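# Remove the box lid and set it top-up on the table

## Task

Lift the lid off the box and set it down flat on the table, top side up, resting entirely on the table and clear of the box, then release it. The box must still be standing upright. The lid must never be loose in the air more than a few centimetres above the table, though letting it hop while it sits on the box is acceptable. The result only counts if it holds without the robot supporting anything at the end.

## Robot and tools

Robot: two xArm7 arms with parallel grippers, named left_arm and right_arm. Each arm has 7 revolute joints in this column order: waist, shoulder, upper arm roll, elbow, forearm roll, wrist pitch, wrist roll. Stated ranges in radians: waist -6.283 to 6.283, shoulder -2.059 to 2.094, upper arm roll -6.283 to 6.283, elbow -0.192 to 3.927, forearm roll -6.283 to 6.283, wrist pitch -1.693 to 3.142, wrist roll -6.283 to 6.283. The true end of a joint may differ from these by up to 0.010 rad either way.

Scene frame: origin on the table surface midway between the arms, +z up, +x out across the table, +y toward left_arm. The names left and right refer to the arms, not to sides of a camera image. Arm bases: left_arm at (+0.023, +0.367, 0) m with quat_wxyz (+1.000, 0, 0, -0.009); right_arm at (-0.030, -0.380, 0) m with quat_wxyz (+0.998, 0, 0, +0.058).

Gripper: fingers point along the gripper's +z axis and move apart along its y axis. end_effector_position is the pinch point, about 2 cm back from the fingertips; closing pushes the tips about 10 mm further along +z. Fully open pad gap is 0.084 m.

Tool execute_actions. Argument actions is a list holding one action, one wait, or nothing. An empty list ({"actions": []}) just reports the state. An action is {"rows": [[...]], "steps": n}, with n from 1 to 15 control steps of 1/30 s (default 15) and at most 15 rows; each row covers one step and the final row is reused for remaining steps. A wait is {"steps": n} with n up to 300; it counts steps since the previous result. Optional pictures (boolean) controls whether camera images come back; by default they do. A refused call moves nothing.

Row layout: one list of 16 numbers, each in [-1, 1], covering both arms even if only one moves: left_arm's 7 joint values then its opening, then right_arm's 7 joint values then its opening. The joint values are offsets, not poses: 1.0 equals 2.036 rad, measured from the joint angles printed in the most recent result that lists them (if none yet in this scene, or for later calls within one reply, from where the arm is when the action begins). They are not relative to the previous row. So all zeros drives the arm back to those reference angles; it does not hold still. The opening is absolute: +1 fully open, -1 closed.

Limits: a request pushing a joint more than 0.010 rad beyond its stated range is refused. A request beyond the real end is clipped there, and the result may print "joint sent to its limit" (possibly about an earlier action still running). Missing that line does not prove more room exists. Joint targets move at most 3.14 rad/s, ramp up over 0.16 s, and joints of one arm are synchronised. Each step a target is kept within 0.623 rad of the measured angle, and if targets would move the gripper more than 70 mm from its measured position, they are scaled back. Big moves therefore take several calls.

Between calls, arms keep heading to the last commanded row until they essentially stop or a step is HELD; then only a new action moves them further. Fingers still in motion finish moving.

Tool zoom_image: camera (cam_high, cam_low, cam_left_wrist, cam_right_wrist, each 896x504) and region [x0, y0, x1, y1] in pixels from the top-left, at most 504 by 504; gives a closer look at that camera's latest image. Wrist camera frame: +z forward, +x right in image, +y down.

Tool read_manual: optional section ("licences"); returns URDF licence text only, no motion.

Ending a reply with no tool call ends everything. If resuming, first send an empty actions list to learn the current scene and task.

Results: the state line gives per arm end_effector_position (m), end_effector_quat_wxyz, and linear/angular velocities in the scene frame; printed positions can be off, more so when reaching far. Joint positions and Joint velocities list each arm's 7 joints (rad, rad/s) plus pad gap (m, m/s). grip_measured is the measured opening on the command scale. "joint command not followed" means a clearance check altered or blocked joint targets on some steps while the rest ran. HELD marks steps where your row was partly or wholly not sent. MOTOR HOT appears from 65 °C; at 80 °C an OVER-TEMPERATURE FAULT brakes that arm until cool. A TORQUE FAULT (contact torque at a joint's load limit) makes the arm back off that joint slightly, pause 10 s and drop the rest of the call. Load limits (N m): waist 47.5, shoulder 47.5, upper arm roll 28.5, elbow 28.5, forearm roll 28.5, wrist pitch 19, wrist roll 19; held weight counts.

Gripping: command an opening well below grip_measured to hold; the larger the gap, the stronger the squeeze (about 24 N per pad on objects up to about 6 cm wide). Closing fast can hit harder and sometimes springs the fingers open. Returning the read grip_measured still squeezes lightly, less for wider parts, which may slip.

Avoid: arms colliding or pushing on each other, knocking or placing anything off the table, dropping or slamming the lid, hard shoves, tipping the box, and long holds that heat motors. Objects may occasionally get a brief external nudge. Smooth, efficient motions are preferred.

Each tool is called after ">>>" as name(argument=value, ...), one argument or row to a line, values as JSON.

## Session

>>> execute_actions(
  actions=[],
)

Scene clock: 0.00 s of 4100.00 s.
left_arm: end_effector_position=(+0.4207, +0.3616, +0.2466) grip_measured=+1.00 end_effector_quat_wxyz=(-0.001, +1.000, -0.008, -0.004) end_effector_velocity=(+0.000, +0.000, +0.001) end_effector_angular_velocity=(+0.000, -0.002, +0.002) | right_arm: end_effector_position=(+0.3413, -0.4079, +0.2053) grip_measured=+1.00 end_effector_quat_wxyz=(-0.065, +0.635, +0.769, +0.035) end_effector_velocity=(-0.000, +0.000, +0.000) end_effector_angular_velocity=(-0.000, -0.001, +0.001)
Joint positions: left_arm=[ 0.003 -0.246  0.002  0.915  0.002  1.17   0.002  0.084] | right_arm=[ 0.071 -0.264 -0.312  0.797  0.055  1.119 -1.901  0.084]
Joint velocities: left_arm=[-0.    -0.001  0.     0.001  0.    -0.    -0.002  0.   ] | right_arm=[ 0.    -0.001  0.    -0.    -0.     0.    -0.    -0.   ]

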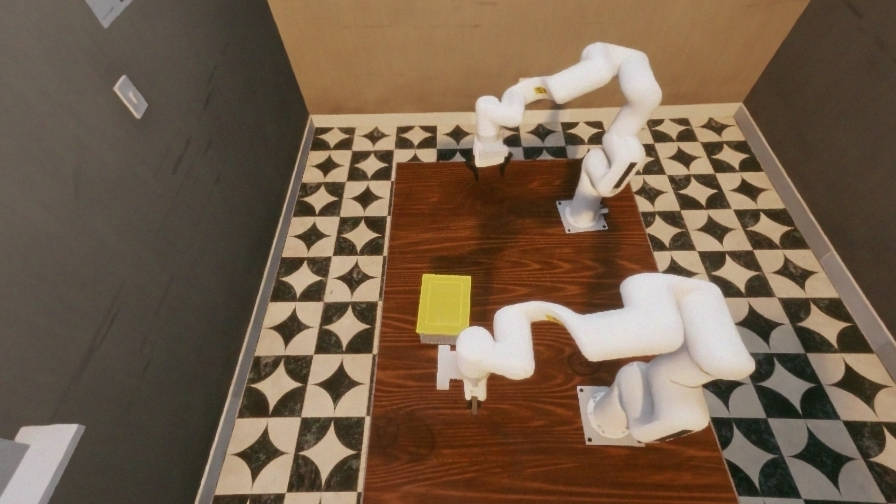

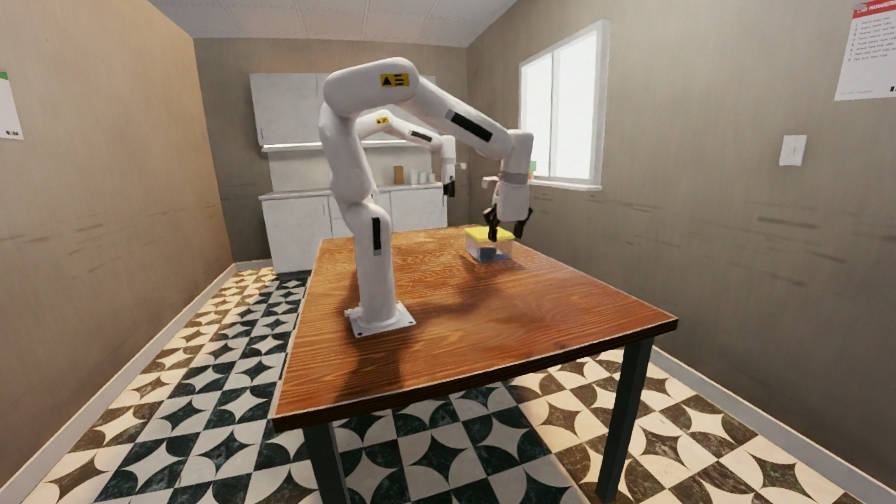

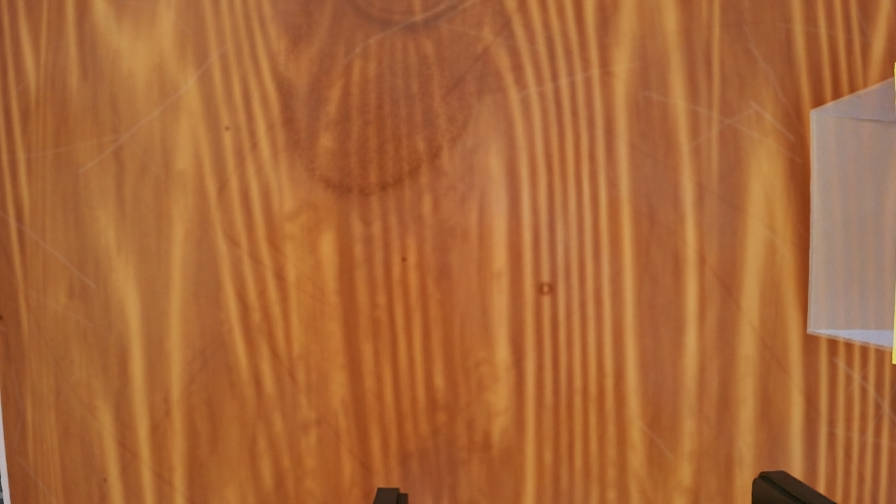

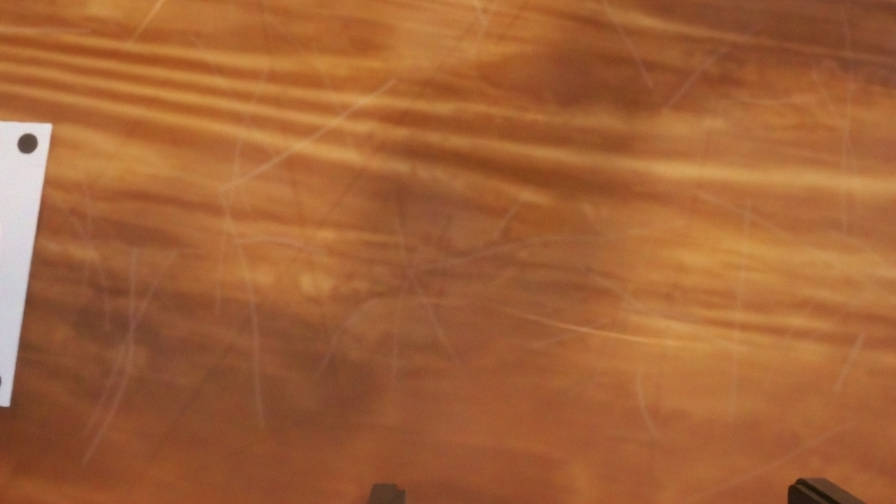

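>>> zoom_image(
  camera="cam_high",
  region=[380, 250, 520, 370],
)

>>> zoom_image(
  camera="cam_low",
  region=[440, 200, 560, 280],
)

Region (380, 250, 520, 370) of cam_high's 896x504 image, scaled by 3.600, with more detail than that image has; it fills the top 432 rows of this view, and the rest is white.

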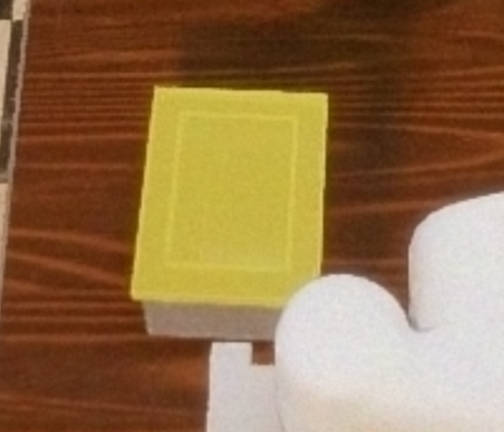

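Region (440, 200, 560, 280) of cam_low's 896x504 image, scaled by 4.200, with more detail than that image has.

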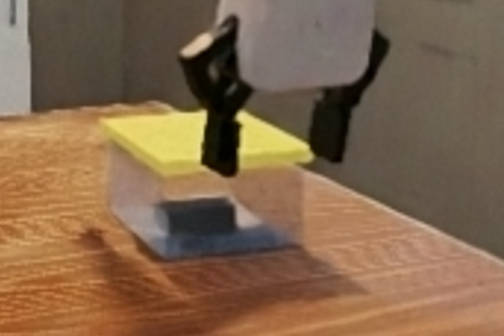

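>>> execute_actions(
  actions=[
    {"rows": [[0.2,0.5187,0,0.1925,-0.613,0.281,0.54,-0.2, 0,0,0,0,0,0,0,1]], "steps": 15},
  ],
  pictures=false,
)

>>> execute_actions(
  actions=[
    {"steps": 30},
  ],
)

Scene clock: 102.60 s of 4100.00 s.
left_arm: end_effector_position=(+0.4397, +0.3116, +0.1282) grip_measured=-0.21 end_effector_quat_wxyz=(+0.520, +0.838, -0.042, -0.161) end_effector_velocity=(+0.265, -0.208, -0.155) end_effector_angular_velocity=(-2.656, -0.534, +1.077) | right_arm: end_effector_position=(+0.3413, -0.4079, +0.2053) grip_measured=+1.00 end_effector_quat_wxyz=(-0.065, +0.635, +0.769, +0.035) end_effector_velocity=(+0.000, +0.000, +0.000) end_effector_angular_velocity=(+0.000, -0.001, -0.000)
Joint positions: left_arm=[ 0.337  0.514  0.002  1.234 -0.801  1.64   0.777  0.035] | right_arm=[ 0.071 -0.264 -0.312  0.797  0.055  1.119 -1.901  0.084]
Joint velocities: left_arm=[ 0.363  1.528 -0.009  0.364 -2.2    0.529  1.676 -0.   ] | right_arm=[ 0.    -0.    -0.     0.001  0.    -0.     0.    -0.   ]
Steps of this call (steps 1 to 90: nothing new was sent; then 99.10 s passed at rest; steps 91 to 105: all 15 steps of this action). Readings (joint positions):
91: left_arm=[0.003 -0.246 0.002 0.915 0.002 1.171 0.002] | right_arm=[0.071 -0.264 -0.312 0.797 0.055 1.119 -1.901]
92: left_arm=[0.007 -0.241 0.001 0.920 -0.005 1.178 0.010] | right_arm=[0.071 -0.264 -0.312 0.797 0.055 1.119 -1.901]
94: left_arm=[0.046 -0.183 -0.004 0.963 -0.069 1.237 0.074] | right_arm=[0.071 -0.264 -0.312 0.797 0.055 1.119 -1.901]
98: left_arm=[0.221 0.112 0.005 1.126 -0.359 1.472 0.363] | right_arm=[0.071 -0.264 -0.312 0.797 0.055 1.119 -1.901]
105: the state above

Scene clock: 103.60 s of 4100.00 s.
left_arm: end_effector_position=(+0.5069, +0.3001, +0.0991) grip_measured=-0.21 end_effector_quat_wxyz=(+0.707, +0.707, +0.010, +0.009) end_effector_velocity=(+0.000, +0.001, +0.000) end_effector_angular_velocity=(+0.002, -0.000, +0.001) | right_arm: end_effector_position=(+0.3413, -0.4079, +0.2053) grip_measured=+1.00 end_effector_quat_wxyz=(-0.065, +0.635, +0.769, +0.035) end_effector_velocity=(+0.000, -0.000, -0.000) end_effector_angular_velocity=(-0.000, +0.000, +0.000)
Joint positions: left_arm=[ 0.41   0.809  0.002  1.307 -1.246  1.742  1.101  0.035] | right_arm=[ 0.071 -0.264 -0.312  0.797  0.055  1.119 -1.901  0.084]
Joint velocities: left_arm=[ 0.    -0.001  0.001  0.    -0.    -0.001 -0.001  0.   ] | right_arm=[-0.     0.001 -0.     0.001 -0.    -0.    -0.     0.   ]
Steps of this call (steps 1 to 30: the robot went on to your last target). Readings (joint positions):
1: left_arm=[0.350 0.565 0.002 1.247 -0.876 1.658 0.833] | right_arm=[0.071 -0.264 -0.312 0.797 0.055 1.119 -1.901]
2: left_arm=[0.362 0.616 0.002 1.259 -0.953 1.675 0.889] | right_arm=[0.071 -0.264 -0.312 0.797 0.055 1.119 -1.901]
4: left_arm=[0.386 0.711 0.002 1.282 -1.096 1.708 0.992] | right_arm=[0.071 -0.264 -0.312 0.797 0.055 1.119 -1.901]
8: left_arm=[0.409 0.806 0.004 1.301 -1.232 1.738 1.091] | right_arm=[0.071 -0.264 -0.312 0.797 0.055 1.119 -1.901]
30: the state above
All arms were judged still, so your last target was given up. Only a new action makes them travel on or press farther. Fingers that are still opening or closing keep moving.

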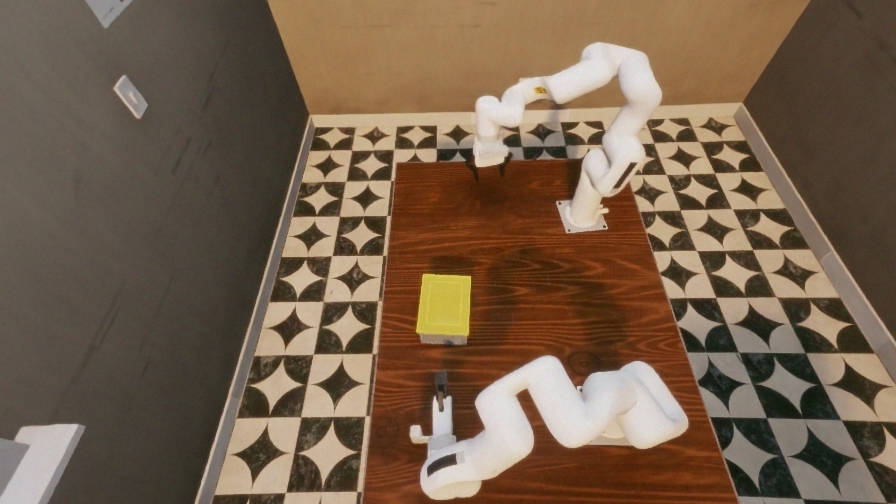

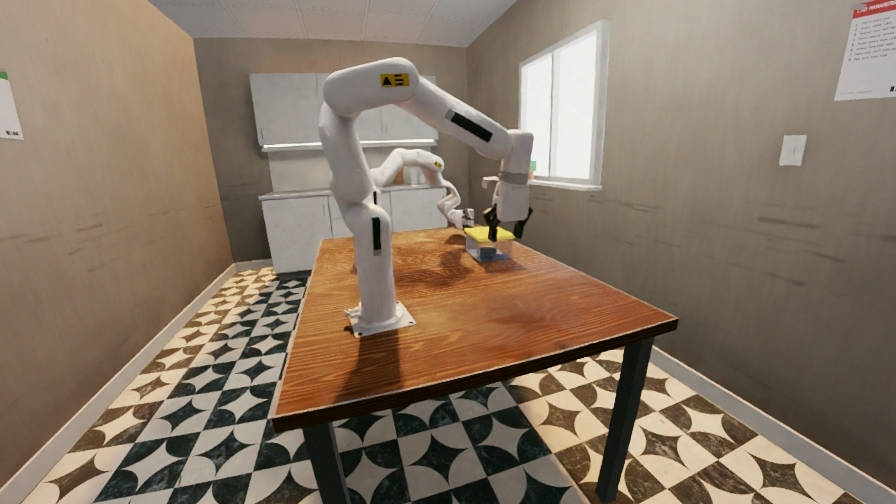

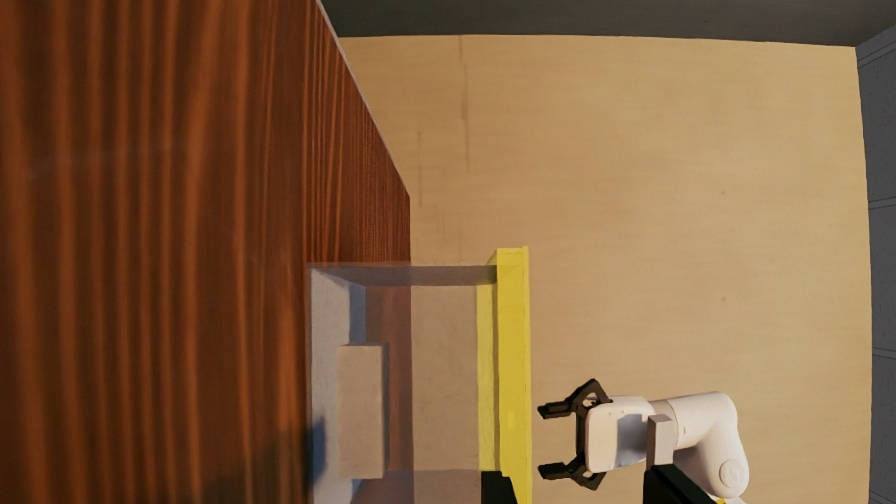

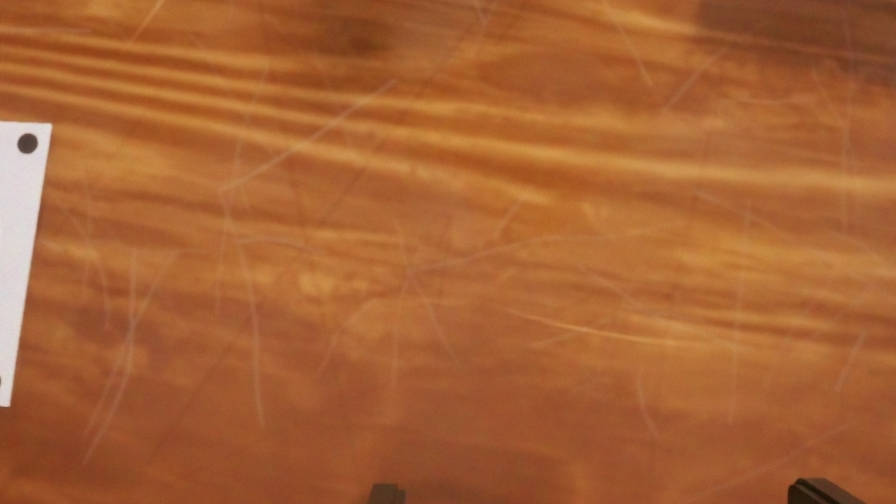

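>>> zoom_image(
  camera="cam_left_wrist",
  region=[440, 220, 580, 340],
)

Region (440, 220, 580, 340) of cam_left_wrist's 896x504 image, scaled by 3.600, with more detail than that image has; it fills the top 432 rows of this view, and the rest is white.

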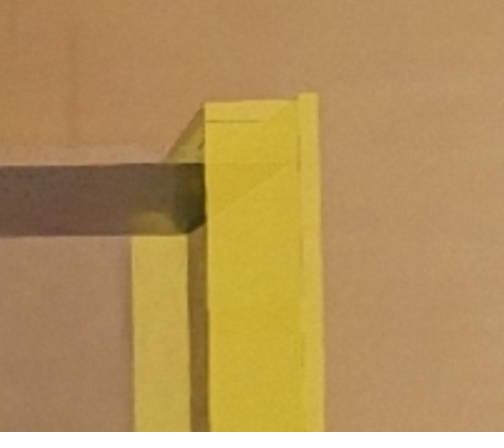

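>>> execute_actions(
  actions=[
    {"rows": [[-0.0286,-0.0058,0,-0.0139,-0.021,-0.0127,0.005,-0.2, 0,0,0,0,0,0,0,1],[-0.0286,-0.0058,0,-0.0139,-0.021,-0.0127,0.005,-0.2, 0,0,0,0,0,0,0,1],[-0.0286,-0.0058,0,-0.0139,-0.021,-0.0127,0.005,-0.2, 0,0,0,0,0,0,0,1],[-0.0571,-0.0116,0,-0.0279,-0.042,-0.0254,0.01,-0.2, 0,0,0,0,0,0,0,1],[-0.0571,-0.0116,0,-0.0279,-0.042,-0.0254,0.01,-0.2, 0,0,0,0,0,0,0,1],[-0.0571,-0.0116,0,-0.0279,-0.042,-0.0254,0.01,-0.2, 0,0,0,0,0,0,0,1],[-0.0857,-0.0174,0,-0.0418,-0.063,-0.0381,0.0151,-0.2, 0,0,0,0,0,0,0,1]], "steps": 15},
  ],
)

Scene clock: 151.97 s of 4100.00 s.
left_arm: end_effector_position=(+0.5042, +0.2148, +0.0959) grip_measured=-0.21 end_effector_quat_wxyz=(+0.707, +0.707, -0.000, -0.001) end_effector_velocity=(+0.017, +0.047, -0.014) end_effector_angular_velocity=(+0.065, -0.000, +0.103) | right_arm: end_effector_position=(+0.3413, -0.4079, +0.2053) grip_measured=+1.00 end_effector_quat_wxyz=(-0.065, +0.635, +0.769, +0.035) end_effector_velocity=(-0.000, +0.000, -0.000) end_effector_angular_velocity=(+0.000, +0.000, +0.001)
Joint positions: left_arm=[ 0.236  0.774  0.001  1.222 -1.373  1.666  1.132  0.035] | right_arm=[ 0.071 -0.264 -0.312  0.797  0.055  1.119 -1.901  0.084]
Joint velocities: left_arm=[ 0.022 -0.007  0.074 -0.001 -0.02  -0.024  0.005  0.   ] | right_arm=[ 0.     0.     0.    -0.001  0.    -0.     0.    -0.   ]
Steps of this call (steps 1 to 90: nothing new was sent; then 44.87 s passed at rest; steps 91 to 105: all 15 steps of this action). Readings (joint positions):
91: left_arm=[0.410 0.810 0.002 1.307 -1.246 1.742 1.101] | right_arm=[0.071 -0.264 -0.312 0.797 0.055 1.119 -1.901]
92: left_arm=[0.405 0.808 0.003 1.304 -1.251 1.739 1.102] | right_arm=[0.071 -0.264 -0.312 0.797 0.055 1.119 -1.901]
94: left_arm=[0.378 0.802 0.007 1.291 -1.272 1.726 1.107] | right_arm=[0.071 -0.264 -0.312 0.797 0.055 1.119 -1.901]
98: left_arm=[0.301 0.788 -0.002 1.255 -1.325 1.695 1.120] | right_arm=[0.071 -0.264 -0.312 0.797 0.055 1.119 -1.901]
105: the state above

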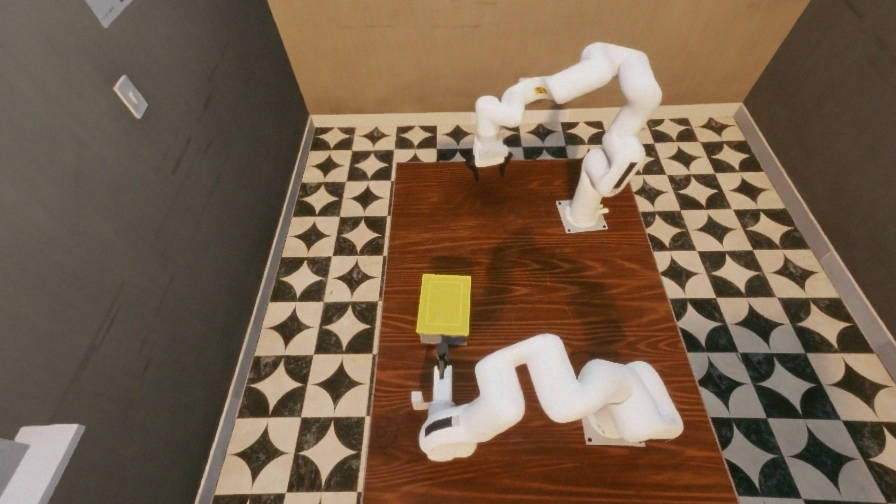

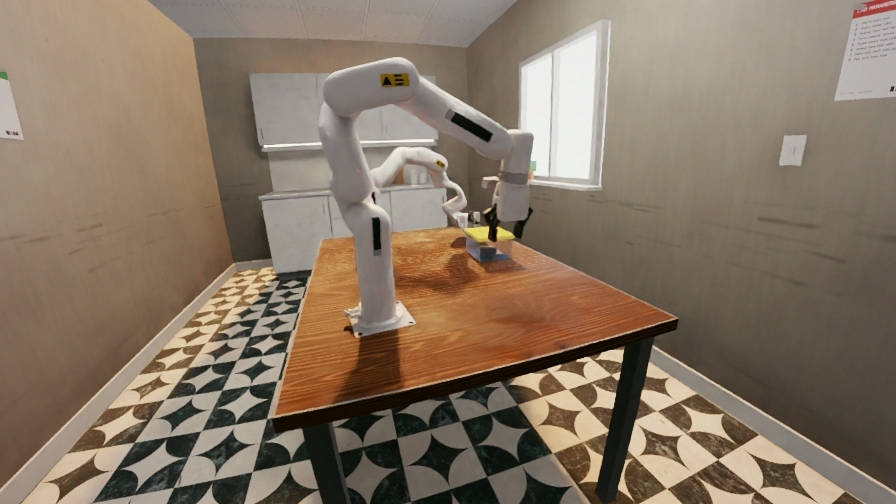

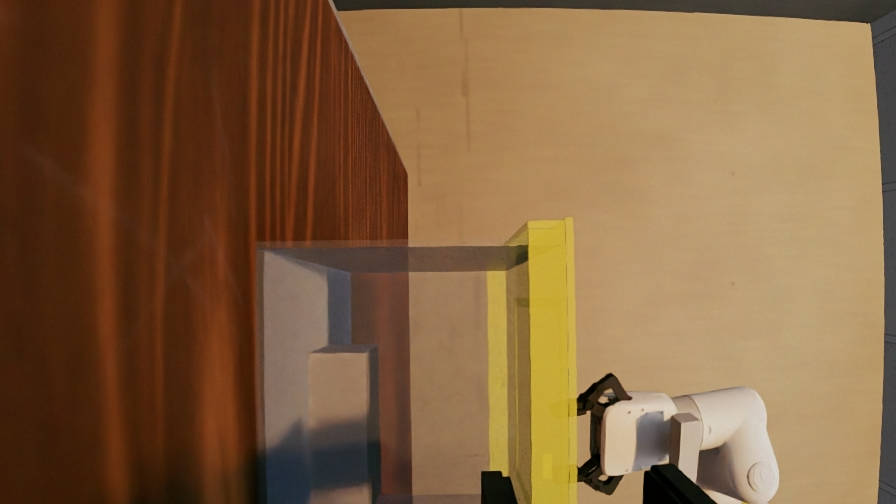

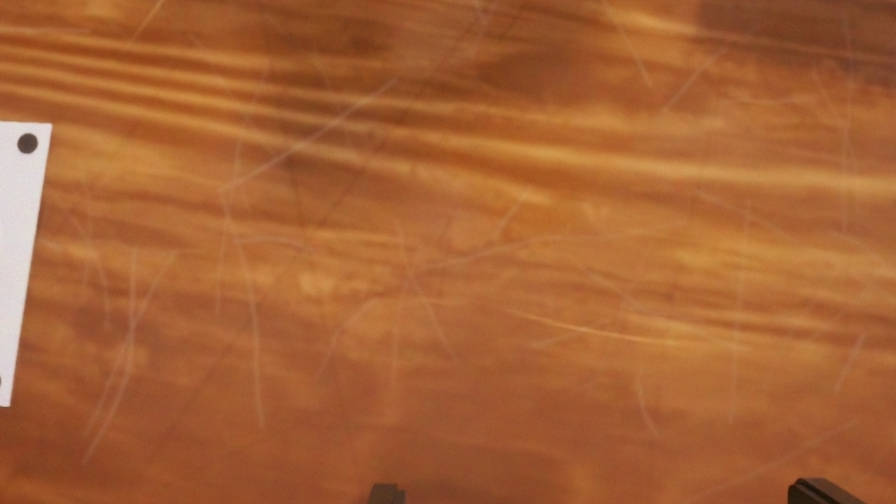

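>>> execute_actions(
  actions=[
    {"rows": [[-0.0134,-0.0021,0,-0.0042,-0.0122,-0.0063,0.0012,-0.2, 0,0,0,0,0,0,0,1],[-0.0134,-0.0021,0,-0.0042,-0.0122,-0.0063,0.0012,-0.2, 0,0,0,0,0,0,0,1],[-0.0134,-0.0021,0,-0.0042,-0.0122,-0.0063,0.0012,-0.2, 0,0,0,0,0,0,0,1],[-0.0267,-0.0043,0,-0.0084,-0.0244,-0.0126,0.0024,-0.2, 0,0,0,0,0,0,0,1]], "steps": 15},
  ],
)

Scene clock: 169.37 s of 4100.00 s.
left_arm: end_effector_position=(+0.5055, +0.1907, +0.0957) grip_measured=-0.21 end_effector_quat_wxyz=(+0.707, +0.708, +0.000, +0.001) end_effector_velocity=(+0.000, -0.001, +0.000) end_effector_angular_velocity=(-0.002, -0.002, +0.002) | right_arm: end_effector_position=(+0.3413, -0.4079, +0.2053) grip_measured=+1.00 end_effector_quat_wxyz=(-0.065, +0.635, +0.769, +0.035) end_effector_velocity=(-0.000, -0.000, +0.000) end_effector_angular_velocity=(-0.000, +0.000, -0.000)
Joint positions: left_arm=[ 0.183  0.766  0.002  1.205 -1.422  1.64   1.136  0.035] | right_arm=[ 0.071 -0.264 -0.312  0.797  0.055  1.119 -1.901  0.084]
Joint velocities: left_arm=[ 0.    -0.001 -0.002 -0.002 -0.003 -0.001  0.003 -0.   ] | right_arm=[-0. -0. -0.  0. -0.  0.  0.  0.]
Steps of this call (steps 1 to 15: the robot went on to your last target; steps 16 to 90: nothing new was sent; then 13.90 s passed at rest; steps 91 to 105: all 15 steps of this action). Readings (joint positions):
91: left_arm=[0.236 0.774 0.002 1.222 -1.374 1.665 1.132] | right_arm=[0.071 -0.264 -0.312 0.797 0.055 1.119 -1.901]
92: left_arm=[0.232 0.773 0.003 1.221 -1.378 1.663 1.132] | right_arm=[0.071 -0.264 -0.312 0.797 0.055 1.119 -1.901]
94: left_arm=[0.219 0.771 0.003 1.217 -1.390 1.657 1.133] | right_arm=[0.071 -0.264 -0.312 0.797 0.055 1.119 -1.901]
98: left_arm=[0.187 0.767 -0.002 1.207 -1.416 1.644 1.136] | right_arm=[0.071 -0.264 -0.312 0.797 0.055 1.119 -1.901]
105: the state above

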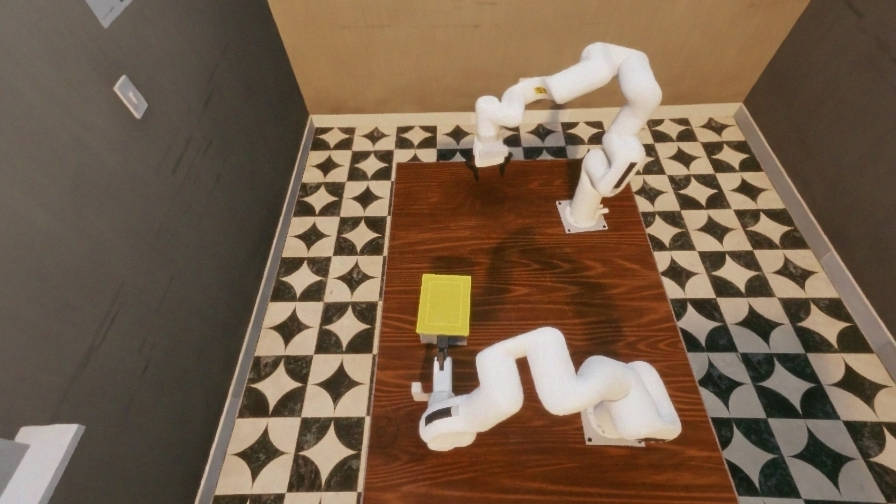

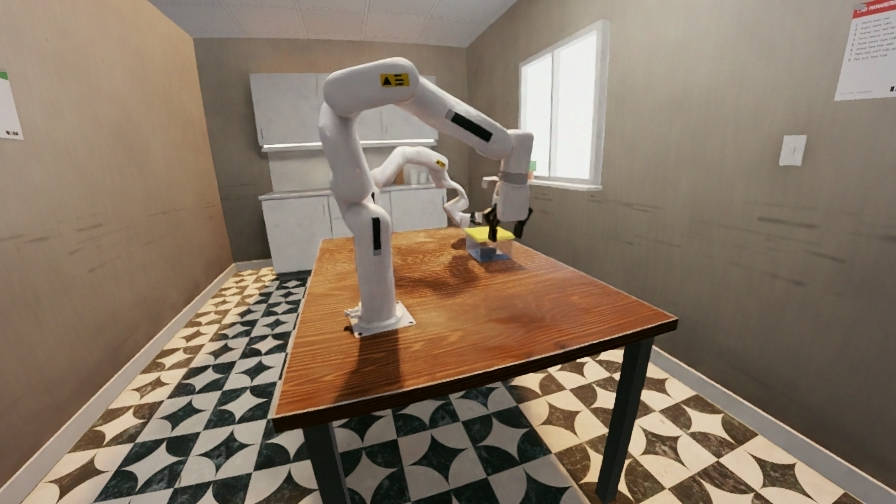

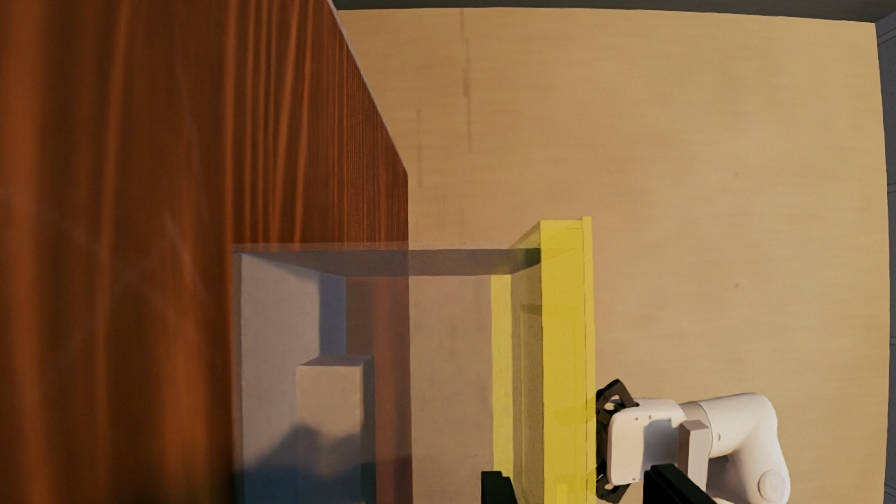

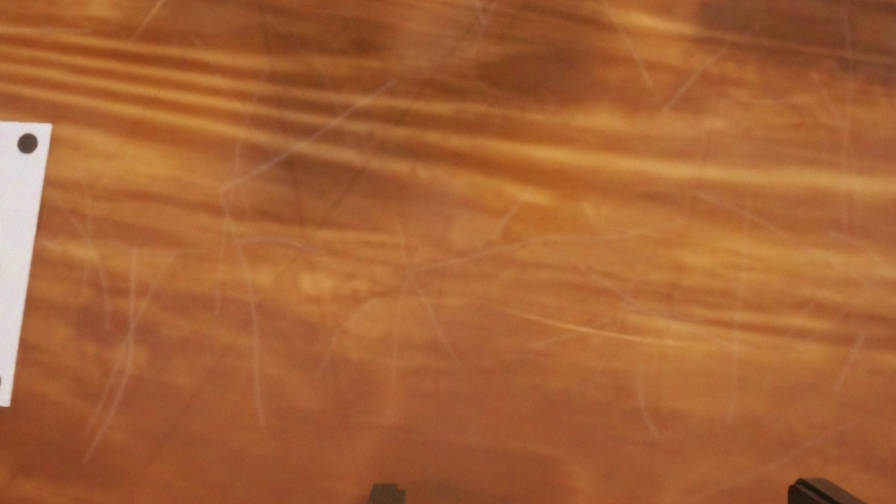

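>>> zoom_image(
  camera="cam_high",
  region=[405, 310, 485, 380],
)

Region (405, 310, 485, 380) of cam_high's 896x504 image, scaled by 6.300, with more detail than that image has; it fills the top 441 rows of this view, and the rest is white.

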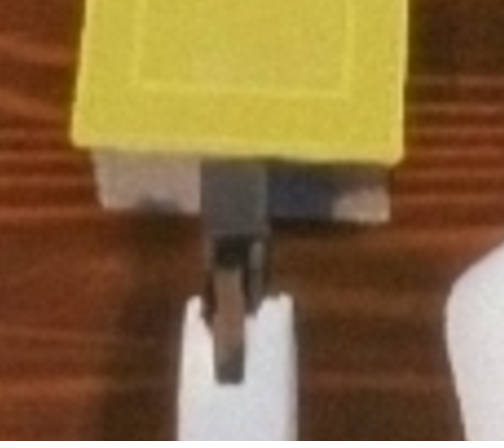

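>>> execute_actions(
  actions=[
    {"rows": [[-0.007,-0.0011,0,-0.0022,-0.0063,-0.0031,0.0007,-0.2, 0,0,0,0,0,0,0,1],[-0.007,-0.0011,0,-0.0022,-0.0063,-0.0031,0.0007,-0.2, 0,0,0,0,0,0,0,1],[-0.007,-0.0011,0,-0.0022,-0.0063,-0.0031,0.0007,-0.2, 0,0,0,0,0,0,0,1],[-0.014,-0.0022,0,-0.0044,-0.0126,-0.0062,0.0014,-0.2, 0,0,0,0,0,0,0,1],[-0.014,-0.0022,0,-0.0044,-0.0126,-0.0062,0.0014,-0.2, 0,0,0,0,0,0,0,1],[-0.014,-0.0022,0,-0.0044,-0.0126,-0.0062,0.0014,-0.2, 0,0,0,0,0,0,0,1],[-0.0212,-0.0033,0,-0.0067,-0.019,-0.0094,0.002,-0.2, 0,0,0,0,0,0,0,1]], "steps": 15},
  ],
)

>>> zoom_image(
  camera="cam_high",
  region=[405, 310, 485, 380],
)

Scene clock: 186.27 s of 4100.00 s.
left_arm: end_effector_position=(+0.5049, +0.1710, +0.0956) grip_measured=-0.21 end_effector_quat_wxyz=(+0.707, +0.708, +0.001, +0.000) end_effector_velocity=(+0.000, +0.002, -0.002) end_effector_angular_velocity=(+0.003, +0.004, +0.008) | right_arm: end_effector_position=(+0.3413, -0.4079, +0.2053) grip_measured=+1.00 end_effector_quat_wxyz=(-0.065, +0.635, +0.769, +0.035) end_effector_velocity=(+0.000, -0.000, +0.000) end_effector_angular_velocity=(-0.000, -0.001, +0.000)
Joint positions: left_arm=[ 0.14   0.759  0.002  1.192 -1.461  1.621  1.14   0.035] | right_arm=[ 0.071 -0.264 -0.312  0.797  0.055  1.119 -1.901  0.084]
Joint velocities: left_arm=[-0.001 -0.001  0.005 -0.005 -0.006 -0.003  0.    -0.   ] | right_arm=[-0.     0.    -0.     0.001 -0.     0.    -0.    -0.   ]
Steps of this call (steps 1 to 15: the robot went on to your last target; steps 16 to 90: nothing new was sent; then 13.40 s passed at rest; steps 91 to 105: all 15 steps of this action). Readings (joint positions):
91: left_arm=[0.182 0.766 0.001 1.205 -1.423 1.640 1.136] | right_arm=[0.071 -0.264 -0.312 0.797 0.055 1.119 -1.901]
92: left_arm=[0.180 0.765 0.002 1.205 -1.425 1.639 1.137] | right_arm=[0.071 -0.264 -0.312 0.797 0.055 1.119 -1.901]
94: left_arm=[0.173 0.764 0.002 1.202 -1.431 1.636 1.137] | right_arm=[0.071 -0.264 -0.312 0.797 0.055 1.119 -1.901]
98: left_arm=[0.154 0.761 0.001 1.197 -1.447 1.628 1.139] | right_arm=[0.071 -0.264 -0.312 0.797 0.055 1.119 -1.901]
105: the state above

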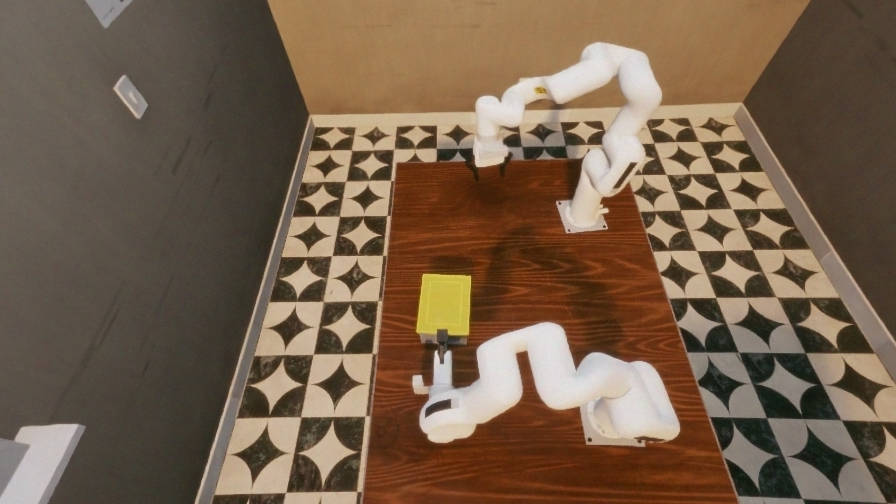

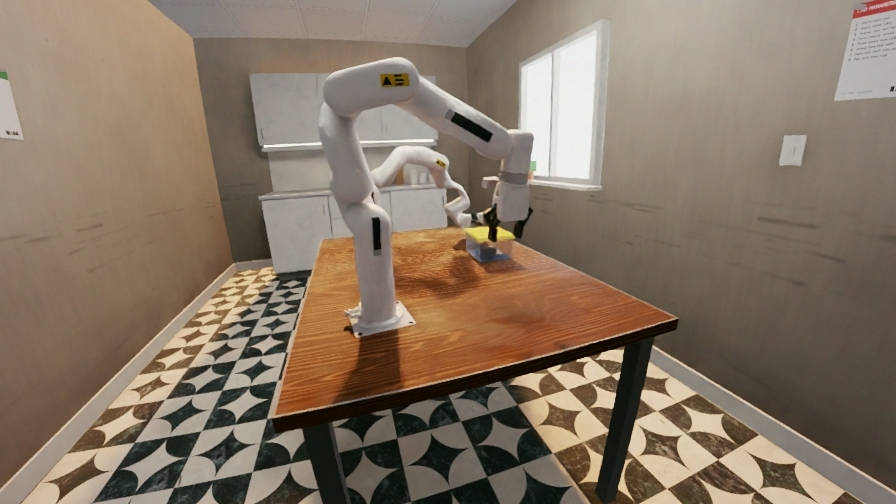

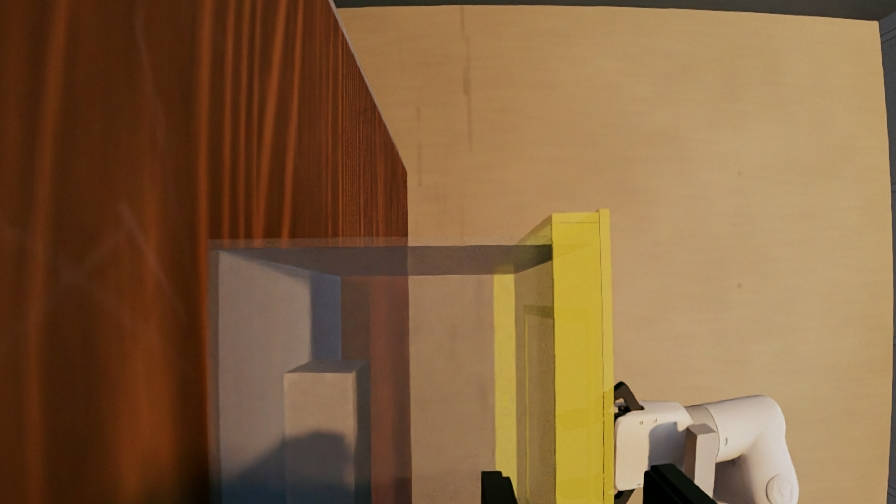

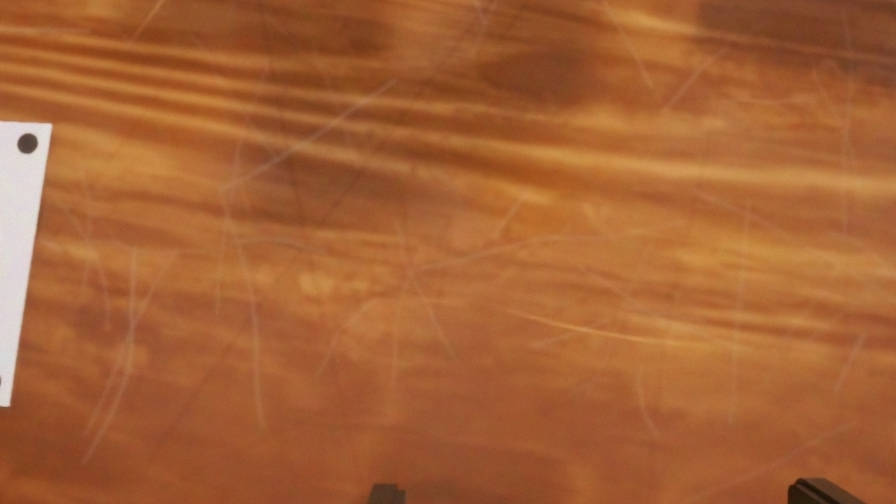

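Region (405, 310, 485, 380) of cam_high's 896x504 image, scaled by 6.300, with more detail than that image has; it fills the top 441 rows of this view, and the rest is white.

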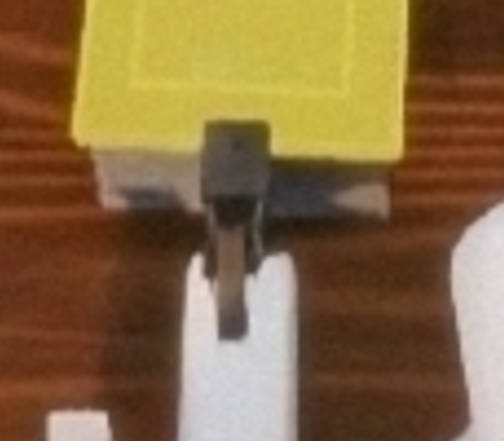

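>>> execute_actions(
  actions=[
    {"rows": [[-0.0032,-0.0018,0,-0.0016,-0.0028,-0.0014,-0.0004,-0.2, 0,0,0,0,0,0,0,1],[-0.0032,-0.0018,0,-0.0016,-0.0028,-0.0014,-0.0004,-0.25, 0,0,0,0,0,0,0,1],[-0.0064,-0.0037,0,-0.0033,-0.0057,-0.0028,-0.0008,-0.3, 0,0,0,0,0,0,0,1],[-0.0064,-0.0037,0,-0.0033,-0.0057,-0.0028,-0.0008,-0.35, 0,0,0,0,0,0,0,1],[-0.0064,-0.0037,0,-0.0033,-0.0057,-0.0028,-0.0008,-0.4, 0,0,0,0,0,0,0,1],[-0.0064,-0.0037,0,-0.0033,-0.0057,-0.0028,-0.0008,-0.45, 0,0,0,0,0,0,0,1],[-0.0064,-0.0037,0,-0.0033,-0.0057,-0.0028,-0.0008,-0.5, 0,0,0,0,0,0,0,1],[-0.0064,-0.0037,0,-0.0033,-0.0057,-0.0028,-0.0008,-0.55, 0,0,0,0,0,0,0,1]], "steps": 15},
  ],
)

>>> zoom_image(
  camera="cam_high",
  region=[405, 310, 485, 380],
)

Scene clock: 201.53 s of 4100.00 s.
left_arm: end_effector_position=(+0.5045, +0.1648, +0.0976) grip_measured=-0.57 end_effector_quat_wxyz=(+0.706, +0.708, +0.001, +0.000) end_effector_velocity=(+0.001, +0.000, +0.000) end_effector_angular_velocity=(+0.001, -0.004, +0.001) | right_arm: end_effector_position=(+0.3413, -0.4079, +0.2053) grip_measured=+1.00 end_effector_quat_wxyz=(-0.065, +0.635, +0.769, +0.035) end_effector_velocity=(-0.000, +0.000, +0.000) end_effector_angular_velocity=(+0.000, -0.001, +0.000)
Joint positions: left_arm=[ 0.127  0.751  0.002  1.185 -1.472  1.616  1.139  0.019] | right_arm=[ 0.071 -0.264 -0.312  0.797  0.055  1.119 -1.901  0.084]
Joint velocities: left_arm=[-0.    -0.     0.     0.002 -0.001 -0.001  0.001 -0.001] | right_arm=[-0.    -0.001  0.    -0.     0.     0.    -0.     0.   ]
Steps of this call (steps 1 to 15: the robot went on to your last target; steps 16 to 90: nothing new was sent; then 11.77 s passed at rest; steps 91 to 105: all 15 steps of this action). Readings (joint positions):
91: left_arm=[0.139 0.759 0.002 1.192 -1.461 1.621 1.140] | right_arm=[0.071 -0.264 -0.312 0.797 0.055 1.119 -1.901]
92: left_arm=[0.138 0.758 0.002 1.191 -1.462 1.620 1.140] | right_arm=[0.071 -0.264 -0.312 0.797 0.055 1.119 -1.901]
94: left_arm=[0.135 0.756 0.004 1.189 -1.466 1.618 1.140] | right_arm=[0.071 -0.264 -0.312 0.797 0.055 1.119 -1.901]
98: left_arm=[0.127 0.752 0.001 1.186 -1.471 1.616 1.139] | right_arm=[0.071 -0.264 -0.312 0.797 0.055 1.119 -1.901]
105: the state above

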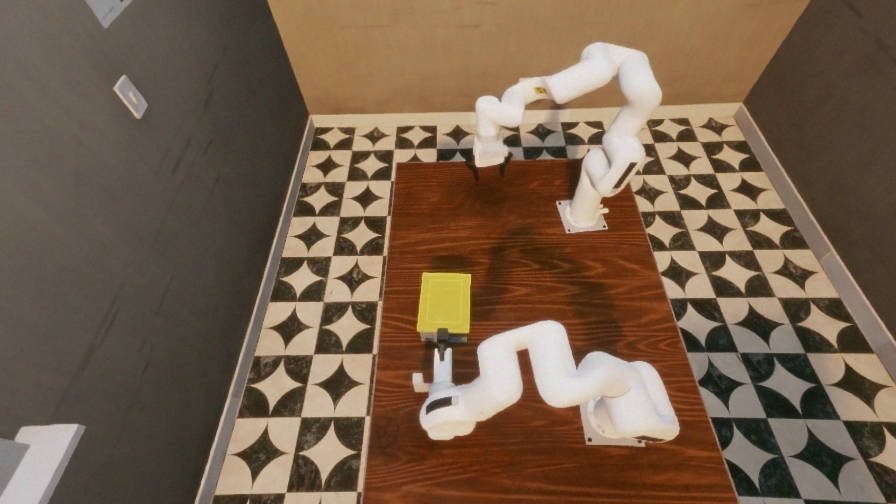

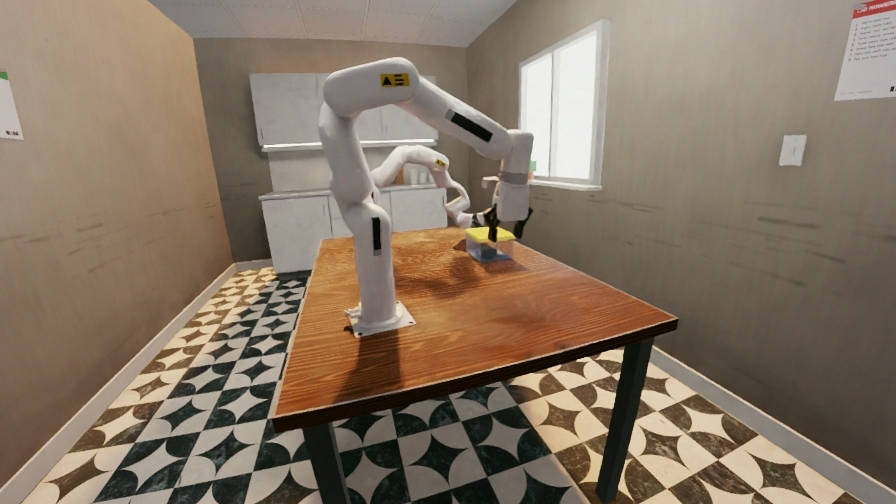

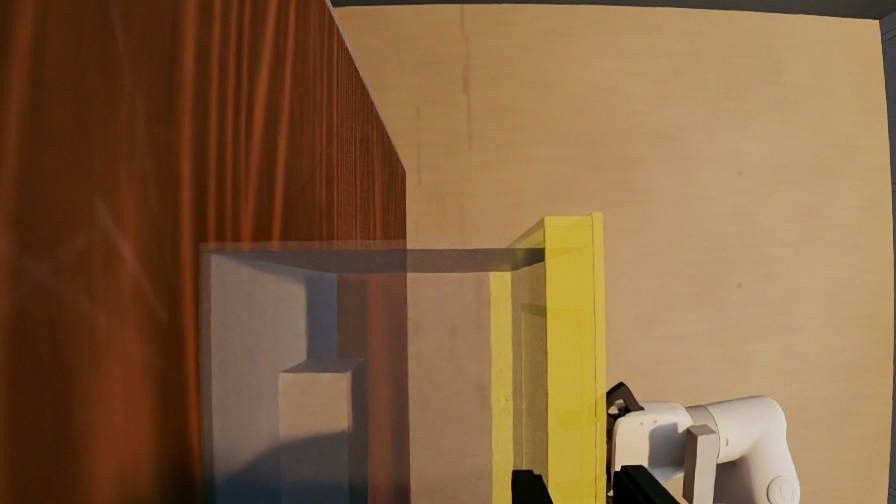

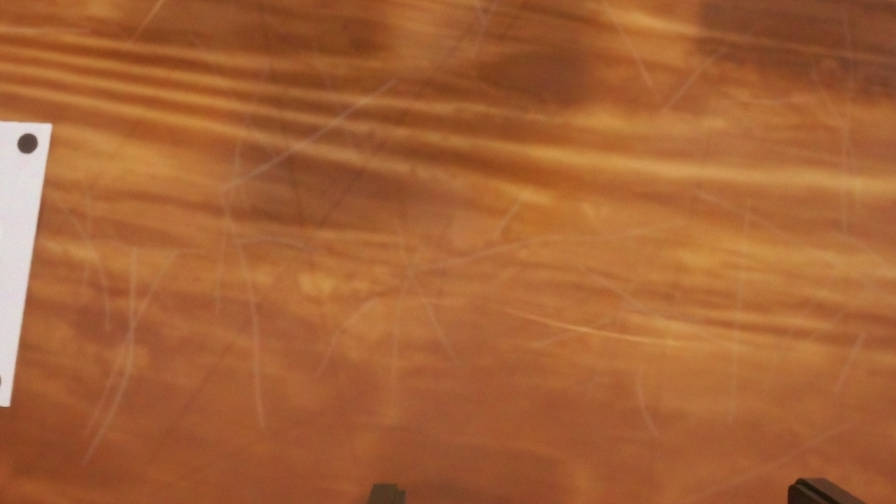

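Region (405, 310, 485, 380) of cam_high's 896x504 image, scaled by 6.300, with more detail than that image has; it fills the top 441 rows of this view, and the rest is white.

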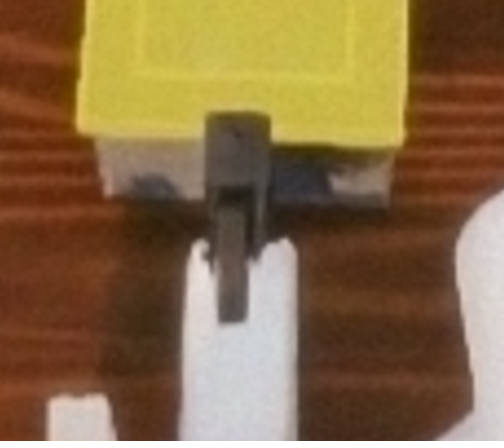

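>>> execute_actions(
  actions=[
    {"rows": [[0,0,0,0,0,0,0,-0.6, 0,0,0,0,0,0,0,1],[0,0,0,0,0,0,0,-0.63, 0,0,0,0,0,0,0,1],[0,0,0,0,0,0,0,-0.66, 0,0,0,0,0,0,0,1],[0,0,0,0,0,0,0,-0.69, 0,0,0,0,0,0,0,1],[0,0,0,0,0,0,0,-0.72, 0,0,0,0,0,0,0,1],[0,0,0,0,0,0,0,-0.76, 0,0,0,0,0,0,0,1],[0,0,0,0,0,0,0,-0.8, 0,0,0,0,0,0,0,1],[0,0,0,0,0,0,0,-0.9, 0,0,0,0,0,0,0,1],[0,0,0,0,0,0,0,-1, 0,0,0,0,0,0,0,1]], "steps": 15},
  ],
  pictures=false,
)

Scene clock: 206.43 s of 4100.00 s.
left_arm: end_effector_position=(+0.5045, +0.1649, +0.0975) grip_measured=-0.69 end_effector_quat_wxyz=(+0.706, +0.708, +0.001, +0.000) end_effector_velocity=(-0.000, -0.001, +0.001) end_effector_angular_velocity=(-0.002, -0.002, -0.002) | right_arm: end_effector_position=(+0.3413, -0.4079, +0.2053) grip_measured=+1.00 end_effector_quat_wxyz=(-0.065, +0.635, +0.769, +0.035) end_effector_velocity=(-0.000, +0.000, -0.000) end_effector_angular_velocity=(+0.000, +0.000, +0.000)
Joint positions: left_arm=[ 0.127  0.752  0.002  1.185 -1.472  1.616  1.139  0.014] | right_arm=[ 0.071 -0.264 -0.312  0.797  0.055  1.119 -1.901  0.084]
Joint velocities: left_arm=[-0.    -0.001 -0.001 -0.     0.     0.001  0.001 -0.   ] | right_arm=[ 0.    -0.     0.    -0.001  0.    -0.    -0.    -0.   ]
Steps of this call (steps 1 to 15: the robot went on to your last target; steps 16 to 90: nothing new was sent; then 1.40 s passed at rest; steps 91 to 105: all 15 steps of this action). Readings (joint positions):
91: left_arm=[0.127 0.751 0.002 1.185 -1.472 1.615 1.139] | right_arm=[0.071 -0.264 -0.312 0.797 0.055 1.119 -1.901]
92: left_arm=[0.127 0.751 0.002 1.185 -1.472 1.615 1.139] | right_arm=[0.071 -0.264 -0.312 0.797 0.055 1.119 -1.901]
94: left_arm=[0.127 0.751 0.002 1.185 -1.472 1.616 1.139] | right_arm=[0.071 -0.264 -0.312 0.797 0.055 1.119 -1.901]
98: left_arm=[0.127 0.752 0.002 1.185 -1.472 1.615 1.139] | right_arm=[0.071 -0.264 -0.312 0.797 0.055 1.119 -1.901]
105: the state above


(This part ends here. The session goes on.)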